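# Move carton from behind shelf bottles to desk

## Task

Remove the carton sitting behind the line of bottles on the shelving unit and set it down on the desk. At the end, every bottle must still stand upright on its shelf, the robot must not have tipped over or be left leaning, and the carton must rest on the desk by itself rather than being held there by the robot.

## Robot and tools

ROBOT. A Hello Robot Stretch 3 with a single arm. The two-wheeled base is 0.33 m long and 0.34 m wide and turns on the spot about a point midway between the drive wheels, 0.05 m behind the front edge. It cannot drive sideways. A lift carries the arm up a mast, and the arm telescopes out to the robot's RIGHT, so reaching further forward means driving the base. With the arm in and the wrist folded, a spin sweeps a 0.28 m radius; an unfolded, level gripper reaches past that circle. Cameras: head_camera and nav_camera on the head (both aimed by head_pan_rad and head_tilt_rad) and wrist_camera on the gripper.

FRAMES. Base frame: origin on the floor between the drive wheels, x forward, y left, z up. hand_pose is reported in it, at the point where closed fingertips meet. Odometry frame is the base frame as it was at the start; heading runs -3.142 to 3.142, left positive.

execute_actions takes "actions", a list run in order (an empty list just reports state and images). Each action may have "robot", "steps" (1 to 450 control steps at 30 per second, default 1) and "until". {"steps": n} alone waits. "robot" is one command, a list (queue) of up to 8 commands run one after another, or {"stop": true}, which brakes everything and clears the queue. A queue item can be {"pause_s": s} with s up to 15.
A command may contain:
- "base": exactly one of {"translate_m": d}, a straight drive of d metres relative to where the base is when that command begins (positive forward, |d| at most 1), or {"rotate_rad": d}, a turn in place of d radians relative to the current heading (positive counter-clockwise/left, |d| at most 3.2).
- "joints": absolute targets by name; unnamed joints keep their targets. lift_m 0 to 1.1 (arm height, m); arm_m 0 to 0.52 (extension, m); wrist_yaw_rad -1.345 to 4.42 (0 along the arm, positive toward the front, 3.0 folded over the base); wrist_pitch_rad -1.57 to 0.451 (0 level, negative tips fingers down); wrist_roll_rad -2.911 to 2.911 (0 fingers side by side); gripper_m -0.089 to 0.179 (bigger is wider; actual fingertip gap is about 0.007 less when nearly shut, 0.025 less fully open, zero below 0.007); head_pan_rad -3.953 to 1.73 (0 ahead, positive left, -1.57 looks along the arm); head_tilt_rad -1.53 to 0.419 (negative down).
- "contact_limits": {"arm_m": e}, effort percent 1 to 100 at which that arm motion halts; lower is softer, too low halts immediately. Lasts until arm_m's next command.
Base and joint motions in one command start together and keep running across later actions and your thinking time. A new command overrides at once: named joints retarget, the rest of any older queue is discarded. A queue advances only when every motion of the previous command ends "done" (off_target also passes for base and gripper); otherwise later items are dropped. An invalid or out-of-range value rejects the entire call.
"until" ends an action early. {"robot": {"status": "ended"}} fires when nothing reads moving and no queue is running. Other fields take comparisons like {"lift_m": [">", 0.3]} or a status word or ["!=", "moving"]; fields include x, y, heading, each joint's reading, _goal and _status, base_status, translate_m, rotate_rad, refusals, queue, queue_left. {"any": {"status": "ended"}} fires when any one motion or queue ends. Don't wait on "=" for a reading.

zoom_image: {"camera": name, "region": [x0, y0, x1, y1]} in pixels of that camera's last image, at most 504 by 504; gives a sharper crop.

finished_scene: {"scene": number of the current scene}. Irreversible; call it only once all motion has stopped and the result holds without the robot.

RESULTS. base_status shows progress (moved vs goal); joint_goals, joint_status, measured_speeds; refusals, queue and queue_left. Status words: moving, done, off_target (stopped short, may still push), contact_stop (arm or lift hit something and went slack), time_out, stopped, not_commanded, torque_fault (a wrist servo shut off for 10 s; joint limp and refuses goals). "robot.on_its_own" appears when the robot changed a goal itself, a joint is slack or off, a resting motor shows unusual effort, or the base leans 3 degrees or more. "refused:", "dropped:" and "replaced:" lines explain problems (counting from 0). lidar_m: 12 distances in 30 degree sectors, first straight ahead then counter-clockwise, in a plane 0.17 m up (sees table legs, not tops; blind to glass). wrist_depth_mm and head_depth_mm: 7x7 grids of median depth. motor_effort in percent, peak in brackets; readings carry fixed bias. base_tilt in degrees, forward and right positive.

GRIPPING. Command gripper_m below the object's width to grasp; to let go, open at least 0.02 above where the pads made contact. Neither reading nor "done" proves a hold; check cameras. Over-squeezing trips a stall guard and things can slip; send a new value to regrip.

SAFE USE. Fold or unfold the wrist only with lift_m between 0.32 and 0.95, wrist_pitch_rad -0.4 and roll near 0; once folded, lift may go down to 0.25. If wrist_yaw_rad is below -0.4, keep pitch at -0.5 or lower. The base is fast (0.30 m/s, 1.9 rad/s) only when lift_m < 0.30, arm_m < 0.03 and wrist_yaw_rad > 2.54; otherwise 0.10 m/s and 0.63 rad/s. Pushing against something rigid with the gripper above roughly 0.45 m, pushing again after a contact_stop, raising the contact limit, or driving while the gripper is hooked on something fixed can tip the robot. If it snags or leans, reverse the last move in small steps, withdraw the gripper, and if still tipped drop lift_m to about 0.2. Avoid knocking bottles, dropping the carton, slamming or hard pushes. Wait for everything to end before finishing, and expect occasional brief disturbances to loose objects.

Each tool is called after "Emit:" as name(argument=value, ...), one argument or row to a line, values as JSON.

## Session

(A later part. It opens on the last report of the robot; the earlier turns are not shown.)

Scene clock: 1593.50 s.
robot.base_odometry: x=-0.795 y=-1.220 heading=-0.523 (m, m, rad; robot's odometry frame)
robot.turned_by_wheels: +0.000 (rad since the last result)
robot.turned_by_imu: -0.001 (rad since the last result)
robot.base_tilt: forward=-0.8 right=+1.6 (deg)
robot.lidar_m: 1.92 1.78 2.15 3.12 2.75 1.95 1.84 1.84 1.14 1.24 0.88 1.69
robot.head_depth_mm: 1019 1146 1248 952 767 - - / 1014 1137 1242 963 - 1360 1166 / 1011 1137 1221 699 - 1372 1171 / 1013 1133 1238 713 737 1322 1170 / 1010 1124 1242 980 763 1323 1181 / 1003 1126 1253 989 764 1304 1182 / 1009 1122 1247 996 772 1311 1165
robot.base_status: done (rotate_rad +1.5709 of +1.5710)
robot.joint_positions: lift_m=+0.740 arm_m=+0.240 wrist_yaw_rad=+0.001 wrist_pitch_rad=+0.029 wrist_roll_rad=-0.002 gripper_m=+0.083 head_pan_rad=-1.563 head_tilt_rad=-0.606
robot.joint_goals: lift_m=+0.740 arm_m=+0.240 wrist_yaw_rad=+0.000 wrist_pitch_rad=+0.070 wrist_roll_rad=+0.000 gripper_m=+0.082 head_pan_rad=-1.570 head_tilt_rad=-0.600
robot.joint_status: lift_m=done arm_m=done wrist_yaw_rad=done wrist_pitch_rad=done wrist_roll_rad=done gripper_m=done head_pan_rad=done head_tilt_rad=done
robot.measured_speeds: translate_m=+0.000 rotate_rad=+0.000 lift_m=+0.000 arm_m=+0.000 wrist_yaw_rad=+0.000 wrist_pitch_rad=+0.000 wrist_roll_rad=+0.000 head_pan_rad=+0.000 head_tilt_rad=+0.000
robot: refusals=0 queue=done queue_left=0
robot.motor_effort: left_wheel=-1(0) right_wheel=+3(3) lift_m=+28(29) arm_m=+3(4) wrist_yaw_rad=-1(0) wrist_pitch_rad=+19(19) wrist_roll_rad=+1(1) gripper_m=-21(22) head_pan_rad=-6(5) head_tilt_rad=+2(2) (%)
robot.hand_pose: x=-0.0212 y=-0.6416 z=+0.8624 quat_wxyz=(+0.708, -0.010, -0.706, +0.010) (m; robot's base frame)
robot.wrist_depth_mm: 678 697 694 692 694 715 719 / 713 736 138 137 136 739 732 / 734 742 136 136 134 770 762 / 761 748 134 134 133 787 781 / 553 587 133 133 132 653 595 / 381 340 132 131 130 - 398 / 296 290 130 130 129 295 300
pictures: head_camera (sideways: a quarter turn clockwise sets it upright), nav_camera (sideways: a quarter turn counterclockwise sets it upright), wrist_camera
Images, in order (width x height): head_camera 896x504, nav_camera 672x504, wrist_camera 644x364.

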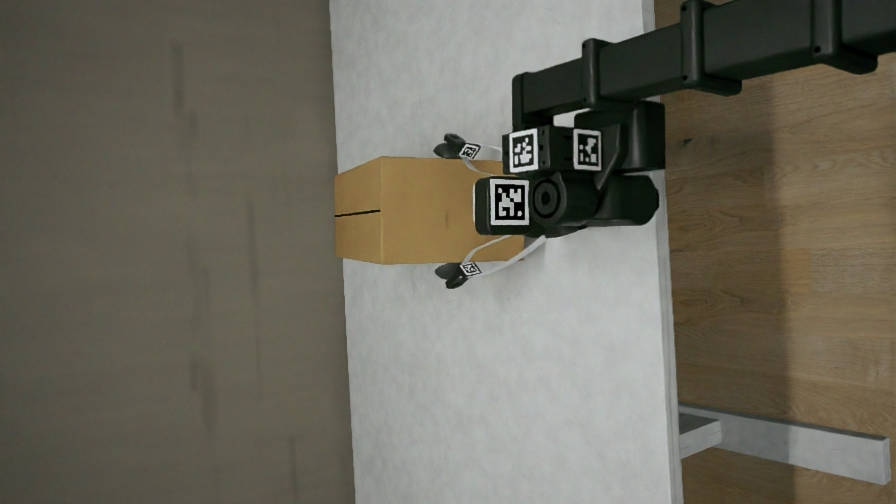

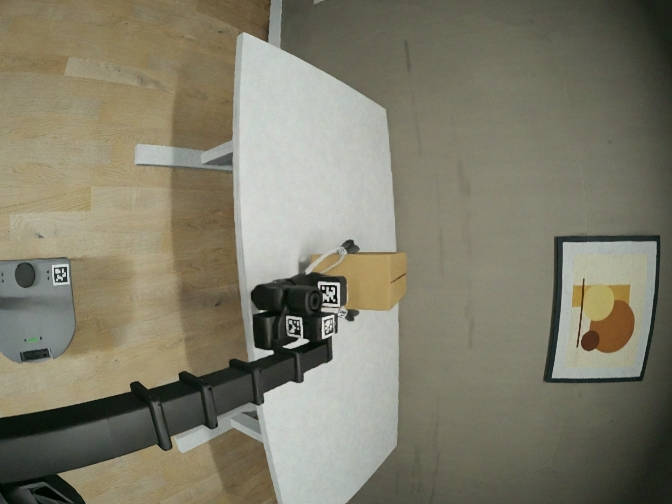

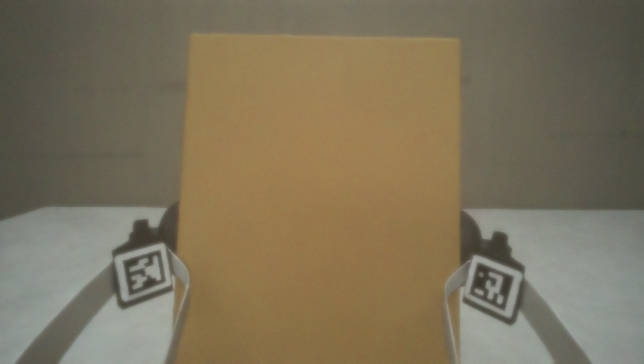

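Emit:
execute_actions(
  actions=[
    {"robot": {"joints": {"lift_m": 0.72}}, "steps": 200, "until": {"robot": {"status": "ended"}}},
    {"steps": 10},
  ],
)

Scene clock: 1605.13 s.
robot.base_odometry: x=-0.795 y=-1.220 heading=-0.523 (m, m, rad; robot's odometry frame)
robot.turned_by_wheels: +0.000 (rad since the last result)
robot.turned_by_imu: -0.001 (rad since the last result)
robot.base_tilt: forward=-0.9 right=+1.6 (deg)
robot.lidar_m: 1.92 1.78 2.15 3.11 2.76 1.95 1.85 1.85 1.14 1.24 0.88 1.70
robot.head_depth_mm: 1020 1144 1249 956 755 1377 - / 1014 1129 1242 960 - 1342 1166 / 1017 1133 1222 704 - 1355 1171 / 1017 1132 1231 720 750 1338 1180 / 1002 1127 1233 982 764 1329 1183 / 1007 1132 1250 993 765 1317 1186 / 1002 1123 1247 996 771 1317 1164
robot.base_status: done (rotate_rad +1.5709 of +1.5710)
robot.joint_positions: lift_m=+0.720 arm_m=+0.240 wrist_yaw_rad=+0.001 wrist_pitch_rad=+0.040 wrist_roll_rad=-0.002 gripper_m=+0.083 head_pan_rad=-1.563 head_tilt_rad=-0.606
robot.joint_goals: lift_m=+0.720 arm_m=+0.240 wrist_yaw_rad=+0.000 wrist_pitch_rad=+0.070 wrist_roll_rad=+0.000 gripper_m=+0.082 head_pan_rad=-1.570 head_tilt_rad=-0.600
robot.joint_status: lift_m=done arm_m=done wrist_yaw_rad=done wrist_pitch_rad=done wrist_roll_rad=done gripper_m=done head_pan_rad=done head_tilt_rad=done
robot.measured_speeds: translate_m=+0.000 rotate_rad=+0.000 lift_m=+0.000 arm_m=+0.000 wrist_yaw_rad=+0.000 wrist_pitch_rad=+0.000 wrist_roll_rad=+0.000 head_pan_rad=+0.000 head_tilt_rad=+0.000
robot: refusals=0 queue=done queue_left=0
robot.motor_effort: left_wheel=+0(0) right_wheel=+2(3) lift_m=+28(29) arm_m=+4(3) wrist_yaw_rad=+0(0) wrist_pitch_rad=+14(19) wrist_roll_rad=+1(1) gripper_m=-21(21) head_pan_rad=-4(5) head_tilt_rad=+3(3) (%)
robot.hand_pose: x=-0.0212 y=-0.6417 z=+0.8453 quat_wxyz=(+0.708, -0.014, -0.706, +0.014) (m; robot's base frame)
robot.wrist_depth_mm: 715 698 693 685 715 708 725 / 715 712 132 131 130 730 738 / 756 746 132 131 130 748 775 / 730 755 132 131 130 782 798 / 518 513 132 132 131 615 563 / 349 313 132 132 130 - 371 / 267 268 132 131 131 269 279
pictures: head_camera (sideways: a quarter turn clockwise sets it upright), nav_camera (sideways: a quarter turn counterclockwise sets it upright), wrist_camera
Images, in order (width x height): head_camera 896x504, nav_camera 672x504, wrist_camera 644x364.

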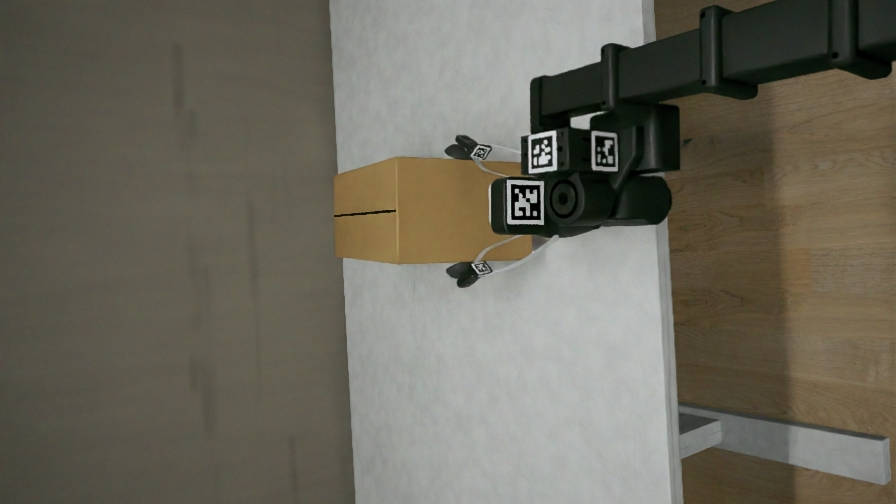

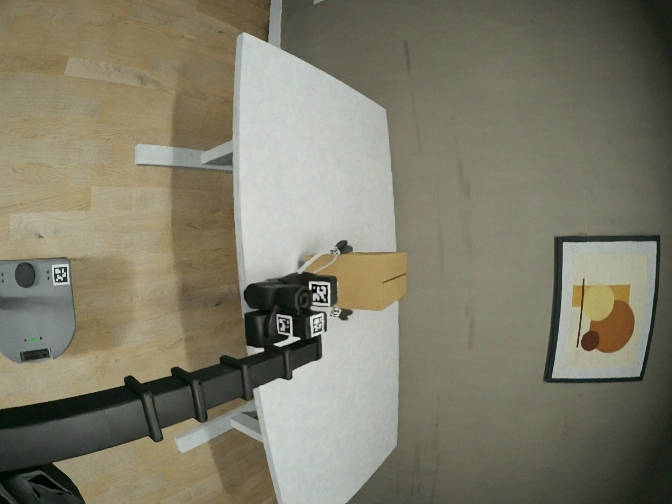

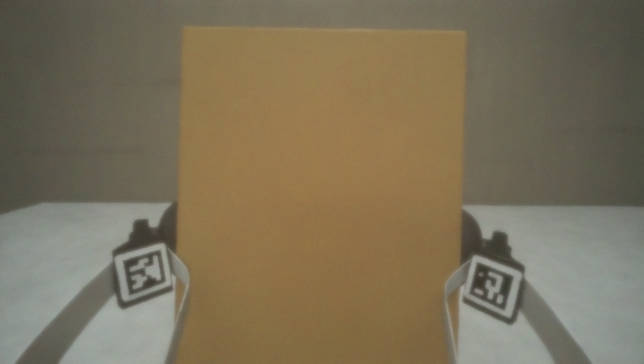

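Emit:
execute_actions(
  actions=[
    {"robot": {"joints": {"lift_m": 0.695}}, "steps": 200, "until": {"robot": {"status": "ended"}}},
    {"steps": 10},
  ],
)

Scene clock: 1612.37 s.
robot.base_odometry: x=-0.795 y=-1.220 heading=-0.523 (m, m, rad; robot's odometry frame)
robot.turned_by_wheels: +0.000 (rad since the last result)
robot.turned_by_imu: -0.001 (rad since the last result)
robot.base_tilt: forward=-0.9 right=+1.6 (deg)
robot.lidar_m: 1.92 1.77 2.15 3.10 2.75 1.96 1.84 1.85 1.14 1.24 0.88 1.70
robot.head_depth_mm: 1019 1140 1246 951 741 1370 - / 1012 1139 1257 959 801 1329 1158 / 1009 1136 1214 722 - 1346 1170 / 1005 1136 1236 734 758 1327 1176 / 1013 1128 1232 984 762 1329 1176 / 1003 1124 1251 988 763 1312 1184 / 1000 1114 1241 997 767 1300 1155
robot.base_status: done (rotate_rad +1.5709 of +1.5710)
robot.joint_positions: lift_m=+0.695 arm_m=+0.240 wrist_yaw_rad=+0.001 wrist_pitch_rad=+0.049 wrist_roll_rad=-0.002 gripper_m=+0.083 head_pan_rad=-1.563 head_tilt_rad=-0.606
robot.joint_goals: lift_m=+0.695 arm_m=+0.240 wrist_yaw_rad=+0.000 wrist_pitch_rad=+0.070 wrist_roll_rad=+0.000 gripper_m=+0.082 head_pan_rad=-1.570 head_tilt_rad=-0.600
robot.joint_status: lift_m=done arm_m=done wrist_yaw_rad=done wrist_pitch_rad=done wrist_roll_rad=done gripper_m=done head_pan_rad=done head_tilt_rad=done
robot.measured_speeds: translate_m=+0.000 rotate_rad=+0.000 lift_m=+0.000 arm_m=+0.000 wrist_yaw_rad=+0.000 wrist_pitch_rad=+0.000 wrist_roll_rad=+0.000 head_pan_rad=+0.000 head_tilt_rad=+0.000
robot: refusals=0 queue=done queue_left=0
robot.motor_effort: left_wheel=+0(0) right_wheel=+3(2) lift_m=+27(25) arm_m=+4(3) wrist_yaw_rad=-1(1) wrist_pitch_rad=+10(14) wrist_roll_rad=+1(1) gripper_m=-22(21) head_pan_rad=-6(5) head_tilt_rad=+2(2) (%)
robot.hand_pose: x=-0.0212 y=-0.6418 z=+0.8225 quat_wxyz=(+0.708, -0.017, -0.706, +0.017) (m; robot's base frame)
robot.wrist_depth_mm: 696 705 124 123 122 725 711 / 714 709 125 124 123 738 747 / 726 728 127 126 125 756 769 / 750 759 129 128 127 765 792 / 458 465 131 130 129 553 507 / 305 273 133 132 131 - 331 / - 234 135 134 133 237 244
pictures: head_camera (sideways: a quarter turn clockwise sets it upright), nav_camera (sideways: a quarter turn counterclockwise sets it upright), wrist_camera
Images, in order (width x height): head_camera 896x504, nav_camera 672x504, wrist_camera 644x364.

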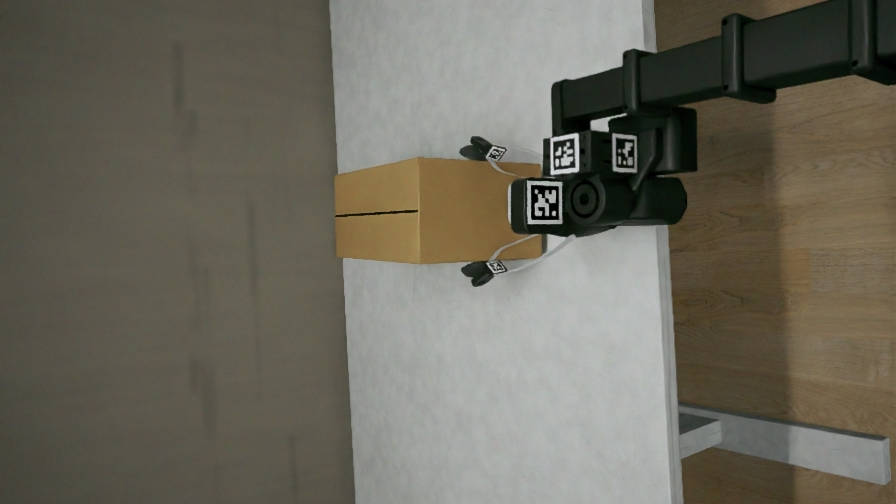

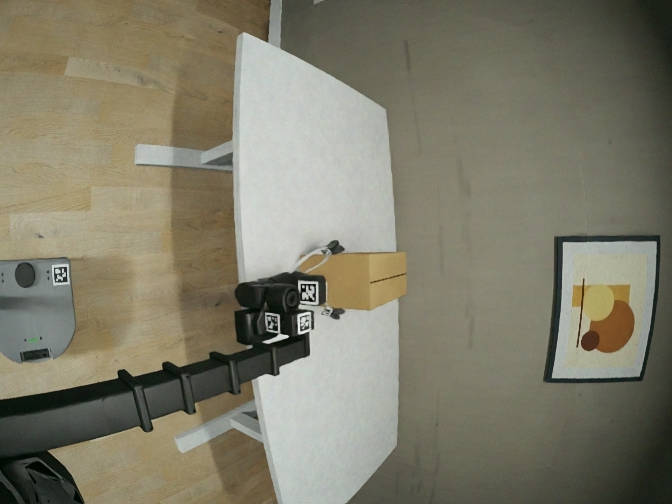

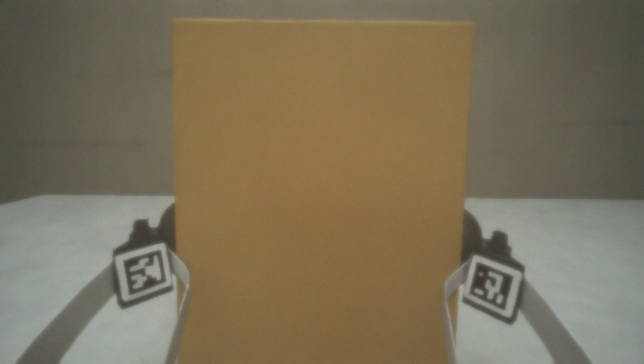

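Emit:
execute_actions(
  actions=[
    {"robot": {"joints": {"lift_m": 0.678, "wrist_pitch_rad": 0.04}}, "steps": 200, "until": {"robot": {"status": "ended"}}},
    {"steps": 10},
  ],
)

Scene clock: 1622.47 s.
robot.base_odometry: x=-0.795 y=-1.220 heading=-0.523 (m, m, rad; robot's odometry frame)
robot.turned_by_wheels: +0.000 (rad since the last result)
robot.turned_by_imu: -0.001 (rad since the last result)
robot.base_tilt: forward=-0.9 right=+1.6 (deg)
robot.lidar_m: 1.92 1.77 2.15 3.11 2.75 1.96 1.84 1.84 1.14 1.24 0.88 1.69
robot.head_depth_mm: 1019 1135 1247 956 744 1370 - / 1019 1148 1241 961 799 1314 1172 / 1018 1140 1225 727 - 1313 1170 / 1004 1130 1225 744 758 1327 1171 / 1007 1132 1232 983 761 1330 1178 / 1006 1133 1245 991 764 1317 1187 / 1006 1120 1241 995 768 1315 1166
robot.base_status: done (rotate_rad +1.5709 of +1.5710)
robot.joint_positions: lift_m=+0.678 arm_m=+0.240 wrist_yaw_rad=+0.001 wrist_pitch_rad=+0.048 wrist_roll_rad=-0.002 gripper_m=+0.083 head_pan_rad=-1.563 head_tilt_rad=-0.606
robot.joint_goals: lift_m=+0.678 arm_m=+0.240 wrist_yaw_rad=+0.000 wrist_pitch_rad=+0.040 wrist_roll_rad=+0.000 gripper_m=+0.082 head_pan_rad=-1.570 head_tilt_rad=-0.600
robot.joint_status: lift_m=done arm_m=done wrist_yaw_rad=done wrist_pitch_rad=done wrist_roll_rad=done gripper_m=done head_pan_rad=done head_tilt_rad=done
robot.measured_speeds: translate_m=+0.000 rotate_rad=+0.000 lift_m=+0.000 arm_m=+0.000 wrist_yaw_rad=+0.000 wrist_pitch_rad=+0.000 wrist_roll_rad=+0.000 head_pan_rad=+0.000 head_tilt_rad=+0.000
robot: refusals=0 queue=done queue_left=0
robot.motor_effort: left_wheel=+0(0) right_wheel=+3(2) lift_m=+24(27) arm_m=+3(3) wrist_yaw_rad=-1(0) wrist_pitch_rad=-4(10) wrist_roll_rad=+1(1) gripper_m=-21(22) head_pan_rad=-5(4) head_tilt_rad=+2(2) (%)
robot.hand_pose: x=-0.0213 y=-0.6418 z=+0.8052 quat_wxyz=(+0.708, -0.016, -0.706, +0.017) (m; robot's base frame)
robot.wrist_depth_mm: 701 689 117 117 116 728 729 / 720 715 120 119 119 740 743 / 721 747 123 122 121 743 753 / 741 735 127 125 125 785 771 / 410 410 130 129 128 492 449 / 295 247 134 133 132 - 292 / - 209 138 136 136 216 219
pictures: head_camera (sideways: a quarter turn clockwise sets it upright), nav_camera (sideways: a quarter turn counterclockwise sets it upright), wrist_camera
Images, in order (width x height): head_camera 896x504, nav_camera 672x504, wrist_camera 644x364.

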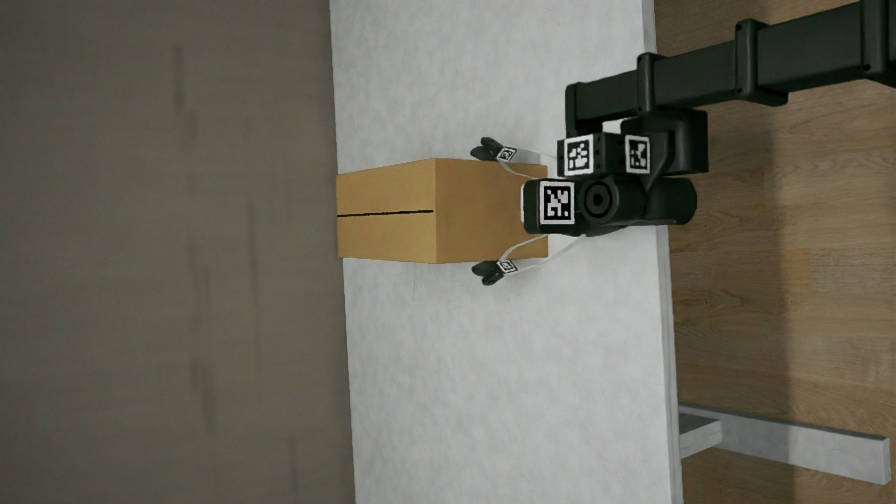

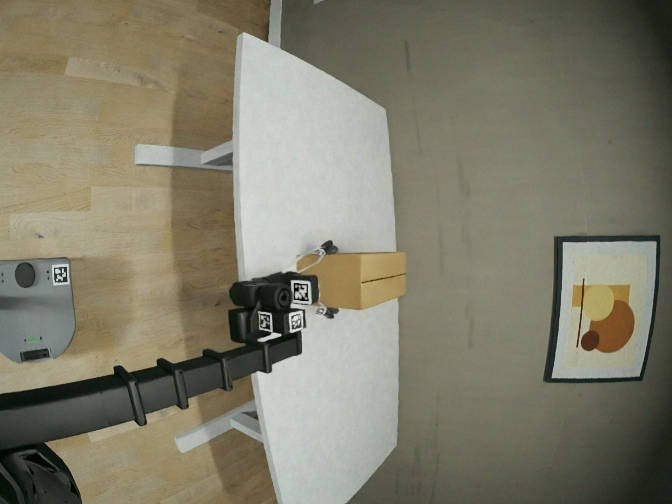

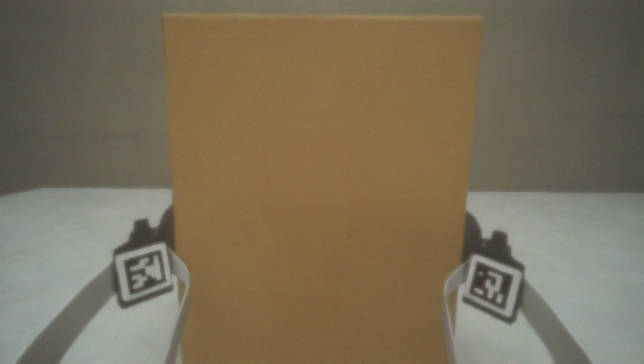

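Emit:
execute_actions(
  actions=[
    {"robot": {"joints": {"lift_m": 0.671}}, "steps": 100, "until": {"robot": {"status": "ended"}}},
    {"steps": 10},
  ],
)

Scene clock: 1634.23 s.
robot.base_odometry: x=-0.795 y=-1.220 heading=-0.523 (m, m, rad; robot's odometry frame)
robot.turned_by_wheels: +0.000 (rad since the last result)
robot.turned_by_imu: -0.001 (rad since the last result)
robot.base_tilt: forward=-0.9 right=+1.6 (deg)
robot.lidar_m: 1.91 1.78 2.15 3.11 2.75 1.96 1.85 1.84 1.14 1.24 0.88 1.69
robot.head_depth_mm: 1016 1141 1249 954 743 1366 - / 1012 1141 1248 955 795 1312 1162 / 1019 1135 1219 725 773 1324 1174 / 1009 1131 1234 746 757 1328 1178 / 1004 1138 1240 981 759 1318 1180 / 1005 1124 1245 992 765 1304 1173 / 1003 1121 1249 999 767 1306 1165
robot.base_status: done (rotate_rad +1.5709 of +1.5710)
robot.joint_positions: lift_m=+0.672 arm_m=+0.240 wrist_yaw_rad=+0.001 wrist_pitch_rad=+0.073 wrist_roll_rad=-0.003 gripper_m=+0.083 head_pan_rad=-1.563 head_tilt_rad=-0.606
robot.joint_goals: lift_m=+0.671 arm_m=+0.240 wrist_yaw_rad=+0.000 wrist_pitch_rad=+0.040 wrist_roll_rad=+0.000 gripper_m=+0.082 head_pan_rad=-1.570 head_tilt_rad=-0.600
robot.joint_status: lift_m=done arm_m=done wrist_yaw_rad=done wrist_pitch_rad=done wrist_roll_rad=done gripper_m=done head_pan_rad=done head_tilt_rad=done
robot.measured_speeds: translate_m=+0.000 rotate_rad=+0.000 lift_m=+0.000 arm_m=+0.000 wrist_yaw_rad=+0.000 wrist_pitch_rad=+0.000 wrist_roll_rad=+0.000 head_pan_rad=+0.000 head_tilt_rad=+0.000
robot: refusals=0 queue=done queue_left=0
robot.motor_effort: left_wheel=+0(1) right_wheel=+3(2) lift_m=+21(24) arm_m=+4(3) wrist_yaw_rad=+0(1) wrist_pitch_rad=-15(17) wrist_roll_rad=+2(1) gripper_m=-22(22) head_pan_rad=-5(4) head_tilt_rad=+2(3) (%)
robot.hand_pose: x=-0.0213 y=-0.6420 z=+0.8050 quat_wxyz=(+0.708, -0.025, -0.705, +0.026) (m; robot's base frame)
robot.wrist_depth_mm: 715 723 120 120 119 733 735 / 728 718 122 121 120 741 743 / 736 749 125 124 122 766 763 / 745 763 127 127 125 764 778 / 428 433 130 129 128 524 480 / 300 251 134 132 131 - 303 / - 210 137 135 135 217 221
pictures: head_camera (sideways: a quarter turn clockwise sets it upright), nav_camera (sideways: a quarter turn counterclockwise sets it upright), wrist_camera
Images, in order (width x height): head_camera 896x504, nav_camera 672x504, wrist_camera 644x364.

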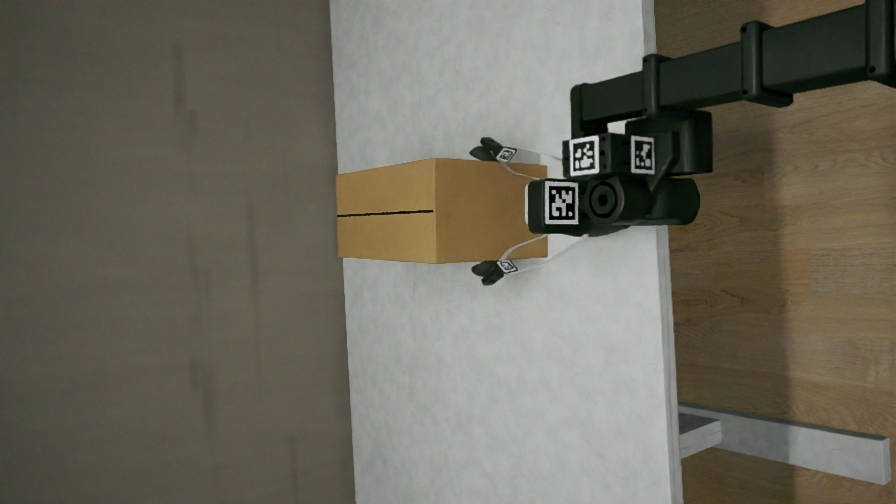

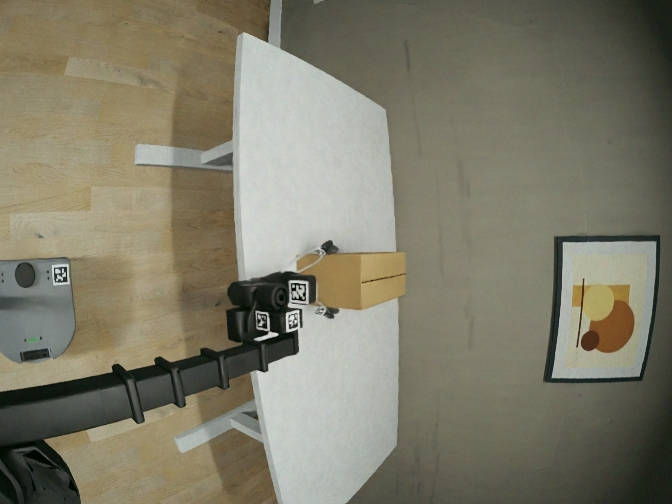

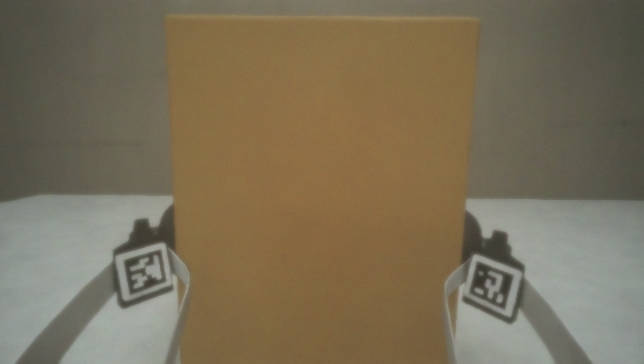

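Emit:
execute_actions(
  actions=[
    {"robot": [{"joints": {"lift_m": 0.677}}, {"joints": {"gripper_m": 0.165}}], "steps": 200, "until": {"robot": {"status": "ended"}}},
    {"steps": 10},
  ],
)

Scene clock: 1641.67 s.
robot.base_odometry: x=-0.795 y=-1.220 heading=-0.523 (m, m, rad; robot's odometry frame)
robot.turned_by_wheels: +0.000 (rad since the last result)
robot.turned_by_imu: -0.001 (rad since the last result)
robot.base_tilt: forward=-0.8 right=+1.6 (deg)
robot.lidar_m: 1.92 1.78 2.14 3.12 2.76 1.96 1.84 1.84 1.14 1.24 0.88 1.70
robot.head_depth_mm: 1014 1136 1253 950 744 1361 - / 1019 1140 1246 956 795 1309 1168 / 1017 1138 1226 727 - 1323 1168 / 1010 1135 1232 750 755 1325 1169 / 1012 1123 1239 983 760 1328 1182 / 1002 1119 1252 994 765 1314 1189 / 1002 1124 1252 997 765 1305 1165
robot.base_status: done (rotate_rad +1.5709 of +1.5710)
robot.joint_positions: lift_m=+0.677 arm_m=+0.240 wrist_yaw_rad=+0.001 wrist_pitch_rad=+0.023 wrist_roll_rad=-0.003 gripper_m=+0.165 head_pan_rad=-1.563 head_tilt_rad=-0.606
robot.joint_goals: lift_m=+0.677 arm_m=+0.240 wrist_yaw_rad=+0.000 wrist_pitch_rad=+0.040 wrist_roll_rad=+0.000 gripper_m=+0.165 head_pan_rad=-1.570 head_tilt_rad=-0.600
robot.joint_status: lift_m=done arm_m=done wrist_yaw_rad=done wrist_pitch_rad=done wrist_roll_rad=done gripper_m=done head_pan_rad=done head_tilt_rad=done
robot.measured_speeds: translate_m=+0.000 rotate_rad=+0.000 lift_m=+0.000 arm_m=+0.000 wrist_yaw_rad=+0.000 wrist_pitch_rad=+0.000 wrist_roll_rad=+0.000 head_pan_rad=+0.000 head_tilt_rad=+0.000
robot: refusals=0 queue=done queue_left=0
robot.motor_effort: left_wheel=+0(0) right_wheel=+2(3) lift_m=+42(42) arm_m=+3(3) wrist_yaw_rad=-1(1) wrist_pitch_rad=+8(16) wrist_roll_rad=+1(2) gripper_m=+0(93) head_pan_rad=-5(5) head_tilt_rad=+2(2) (%)
robot.hand_pose: x=-0.0213 y=-0.6415 z=+0.7973 quat_wxyz=(+0.708, -0.008, -0.706, +0.008) (m; robot's base frame)
robot.wrist_depth_mm: 686 691 116 115 114 722 728 / 721 706 120 119 117 720 757 / 725 742 123 122 121 756 768 / 674 664 127 126 126 771 786 / 369 342 132 130 129 433 403 / 271 243 136 135 133 - 272 / 190 196 141 139 139 200 204
pictures: head_camera (sideways: a quarter turn clockwise sets it upright), nav_camera (sideways: a quarter turn counterclockwise sets it upright), wrist_camera
Images, in order (width x height): head_camera 896x504, nav_camera 672x504, wrist_camera 644x364.

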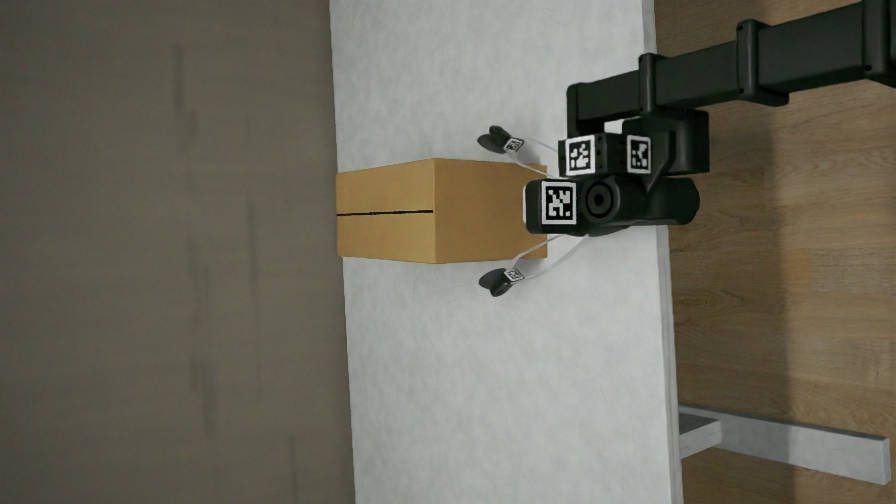

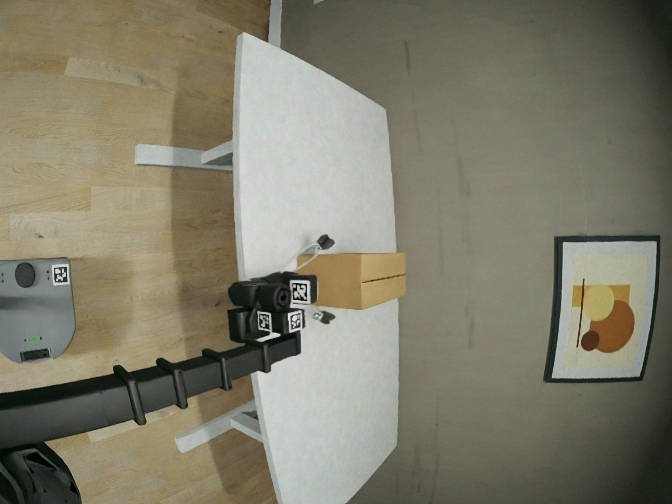

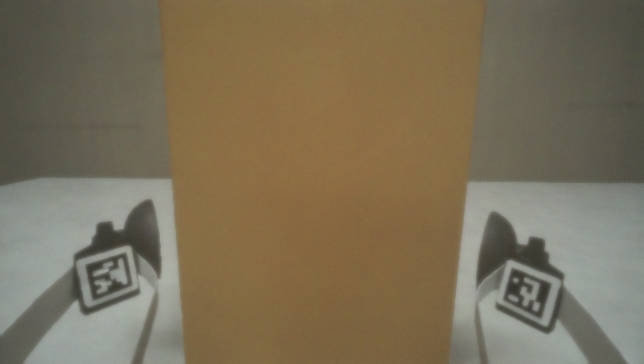

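Emit:
execute_actions(
  actions=[
    {"robot": [{"joints": {"arm_m": 0.0, "lift_m": 0.69}}], "steps": 300, "until": {"robot": {"status": "ended"}}},
    {"steps": 10},
  ],
)

Scene clock: 1652.07 s.
robot.base_odometry: x=-0.795 y=-1.220 heading=-0.523 (m, m, rad; robot's odometry frame)
robot.turned_by_wheels: +0.000 (rad since the last result)
robot.turned_by_imu: -0.001 (rad since the last result)
robot.base_tilt: forward=-0.8 right=+1.6 (deg)
robot.lidar_m: 1.92 1.78 2.14 3.11 2.75 1.95 1.84 1.84 1.13 1.24 0.88 1.69
robot.head_depth_mm: 1016 1145 1248 955 742 1334 1177 / 1015 1135 1250 964 746 1336 1181 / 1016 1137 1214 727 753 1356 - / 1010 1136 1227 749 756 1317 1171 / 1011 1132 1236 977 761 1340 1186 / 1005 1130 1247 993 766 1313 1187 / 1007 1117 1247 994 771 1303 1167
robot.base_status: done (rotate_rad +1.5709 of +1.5710)
robot.joint_positions: lift_m=+0.690 arm_m=+0.000 wrist_yaw_rad=+0.001 wrist_pitch_rad=+0.022 wrist_roll_rad=-0.003 gripper_m=+0.165 head_pan_rad=-1.563 head_tilt_rad=-0.606
robot.joint_goals: lift_m=+0.690 arm_m=+0.000 wrist_yaw_rad=+0.000 wrist_pitch_rad=+0.040 wrist_roll_rad=+0.000 gripper_m=+0.165 head_pan_rad=-1.570 head_tilt_rad=-0.600
robot.joint_status: lift_m=done arm_m=done wrist_yaw_rad=done wrist_pitch_rad=done wrist_roll_rad=done gripper_m=done head_pan_rad=done head_tilt_rad=done
robot.measured_speeds: translate_m=+0.000 rotate_rad=+0.000 lift_m=+0.000 arm_m=+0.000 wrist_yaw_rad=+0.000 wrist_pitch_rad=+0.000 wrist_roll_rad=+0.000 head_pan_rad=+0.000 head_tilt_rad=+0.000
robot: refusals=0 queue=done queue_left=0
robot.motor_effort: left_wheel=+0(0) right_wheel=+2(3) lift_m=+45(45) arm_m=-4(6) wrist_yaw_rad=+0(1) wrist_pitch_rad=+8(8) wrist_roll_rad=+2(2) gripper_m=+0(0) head_pan_rad=-5(5) head_tilt_rad=+3(2) (%)
robot.hand_pose: x=-0.0213 y=-0.4019 z=+0.8099 quat_wxyz=(+0.708, -0.007, -0.706, +0.008) (m; robot's base frame)
robot.wrist_depth_mm: 891 914 934 903 945 938 961 / 944 936 970 953 970 969 973 / 981 971 982 356 - - - / 982 756 774 369 808 850 871 / 403 453 416 381 433 475 438 / 300 266 282 285 290 - 297 / 223 226 226 230 234 237 240
pictures: head_camera (sideways: a quarter turn clockwise sets it upright), nav_camera (sideways: a quarter turn counterclockwise sets it upright), wrist_camera
Images, in order (width x height): head_camera 896x504, nav_camera 672x504, wrist_camera 644x364.

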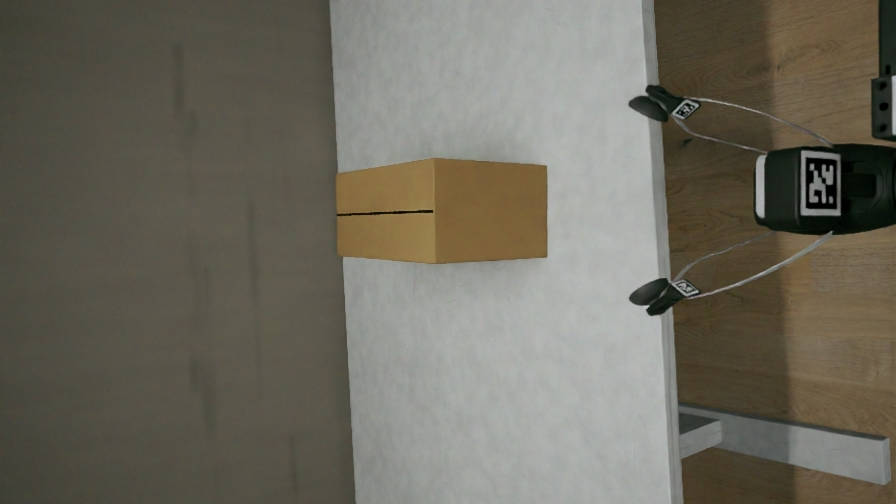

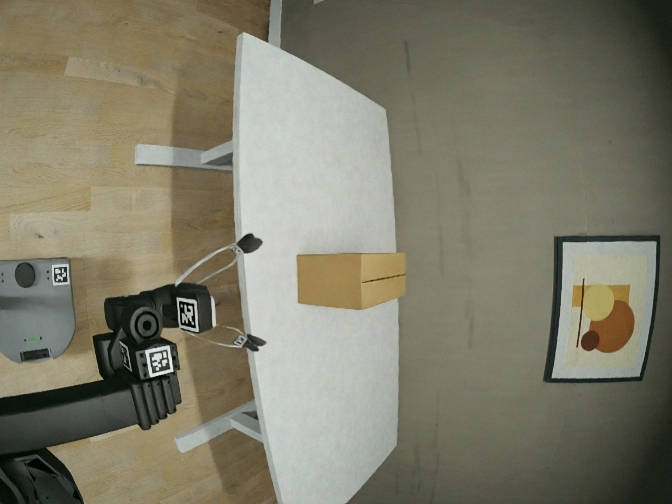

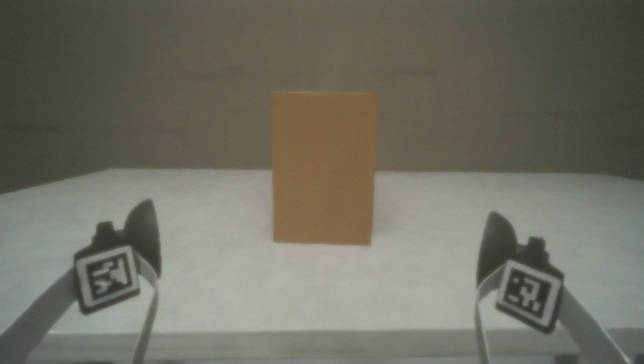

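Emit:
execute_actions(
  actions=[
    {"robot": {"joints": {"head_pan_rad": 1.57, "head_tilt_rad": -0.2}}, "steps": 200, "until": {"robot": {"status": "ended"}}},
    {"steps": 5},
  ],
)

Scene clock: 1663.87 s.
robot.base_odometry: x=-0.795 y=-1.220 heading=-0.523 (m, m, rad; robot's odometry frame)
robot.turned_by_wheels: +0.000 (rad since the last result)
robot.turned_by_imu: -0.001 (rad since the last result)
robot.base_tilt: forward=-0.9 right=+1.6 (deg)
robot.lidar_m: 1.92 1.78 2.15 3.11 2.75 1.95 1.84 1.84 1.14 1.24 0.89 1.70
robot.head_depth_mm: 2958 3261 3438 3656 2916 2019 1526 / 2569 3282 3398 3621 2952 2013 1530 / 3179 3173 3350 3541 3029 2023 1539 / 3150 3203 3381 3496 3067 2040 1533 / 3090 3154 3341 3512 2992 2049 1541 / 3105 3227 3348 3559 3077 2056 1561 / 3089 3203 3368 3578 3084 2063 1549
robot.base_status: done (rotate_rad +1.5709 of +1.5710)
robot.joint_positions: lift_m=+0.690 arm_m=+0.000 wrist_yaw_rad=+0.001 wrist_pitch_rad=+0.022 wrist_roll_rad=-0.003 gripper_m=+0.165 head_pan_rad=+1.563 head_tilt_rad=-0.211
robot.joint_goals: lift_m=+0.690 arm_m=+0.000 wrist_yaw_rad=+0.000 wrist_pitch_rad=+0.040 wrist_roll_rad=+0.000 gripper_m=+0.165 head_pan_rad=+1.570 head_tilt_rad=-0.200
robot.joint_status: lift_m=done arm_m=done wrist_yaw_rad=done wrist_pitch_rad=done wrist_roll_rad=done gripper_m=done head_pan_rad=done head_tilt_rad=done
robot.measured_speeds: translate_m=+0.000 rotate_rad=+0.000 lift_m=+0.000 arm_m=+0.000 wrist_yaw_rad=+0.000 wrist_pitch_rad=+0.000 wrist_roll_rad=+0.000 head_pan_rad=+0.000 head_tilt_rad=+0.000
robot: refusals=0 queue=done queue_left=0
robot.motor_effort: left_wheel=+0(0) right_wheel=+2(3) lift_m=+45(45) arm_m=-4(4) wrist_yaw_rad=+0(0) wrist_pitch_rad=+8(8) wrist_roll_rad=+2(1) gripper_m=+0(0) head_pan_rad=+4(64) head_tilt_rad=+4(24) (%)
robot.hand_pose: x=-0.0213 y=-0.4019 z=+0.8099 quat_wxyz=(+0.708, -0.007, -0.706, +0.008) (m; robot's base frame)
robot.wrist_depth_mm: 912 901 941 935 938 968 905 / 964 938 926 962 962 966 975 / 974 955 973 359 989 - - / 989 746 761 371 797 845 863 / 404 457 418 381 427 482 439 / 296 264 284 286 292 - 296 / 223 226 228 231 234 237 240
pictures: head_camera (sideways: a quarter turn clockwise sets it upright), nav_camera (sideways: a quarter turn counterclockwise sets it upright), wrist_camera
Images, in order (width x height): head_camera 896x504, nav_camera 672x504, wrist_camera 644x364.

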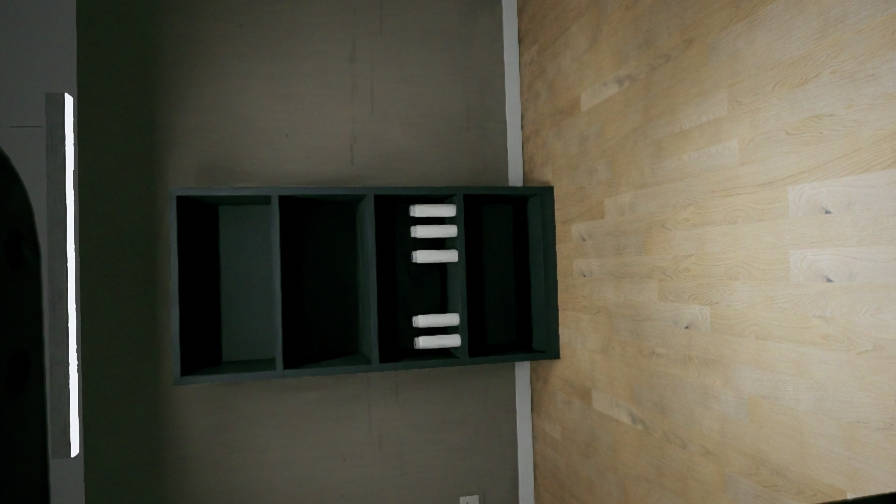

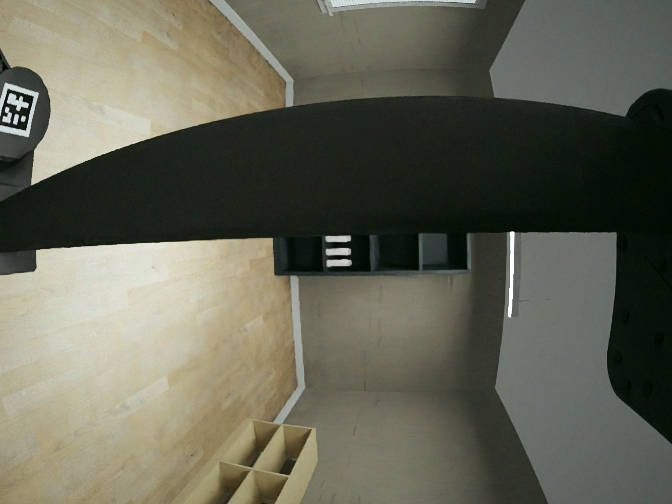

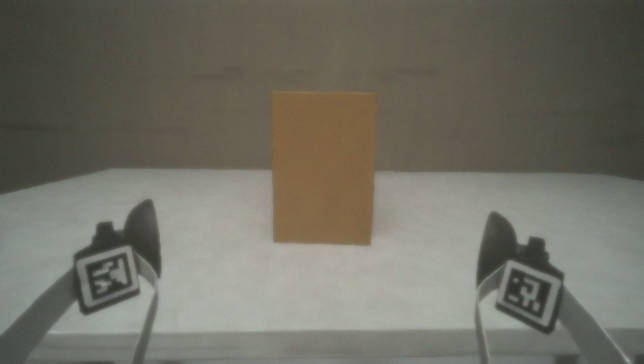

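All five bottles are upright, the carton rests on the desk unaided, and the robot is still and level.

Emit:
finished_scene(
  scene=1,
)

The scene is finished: the task was done.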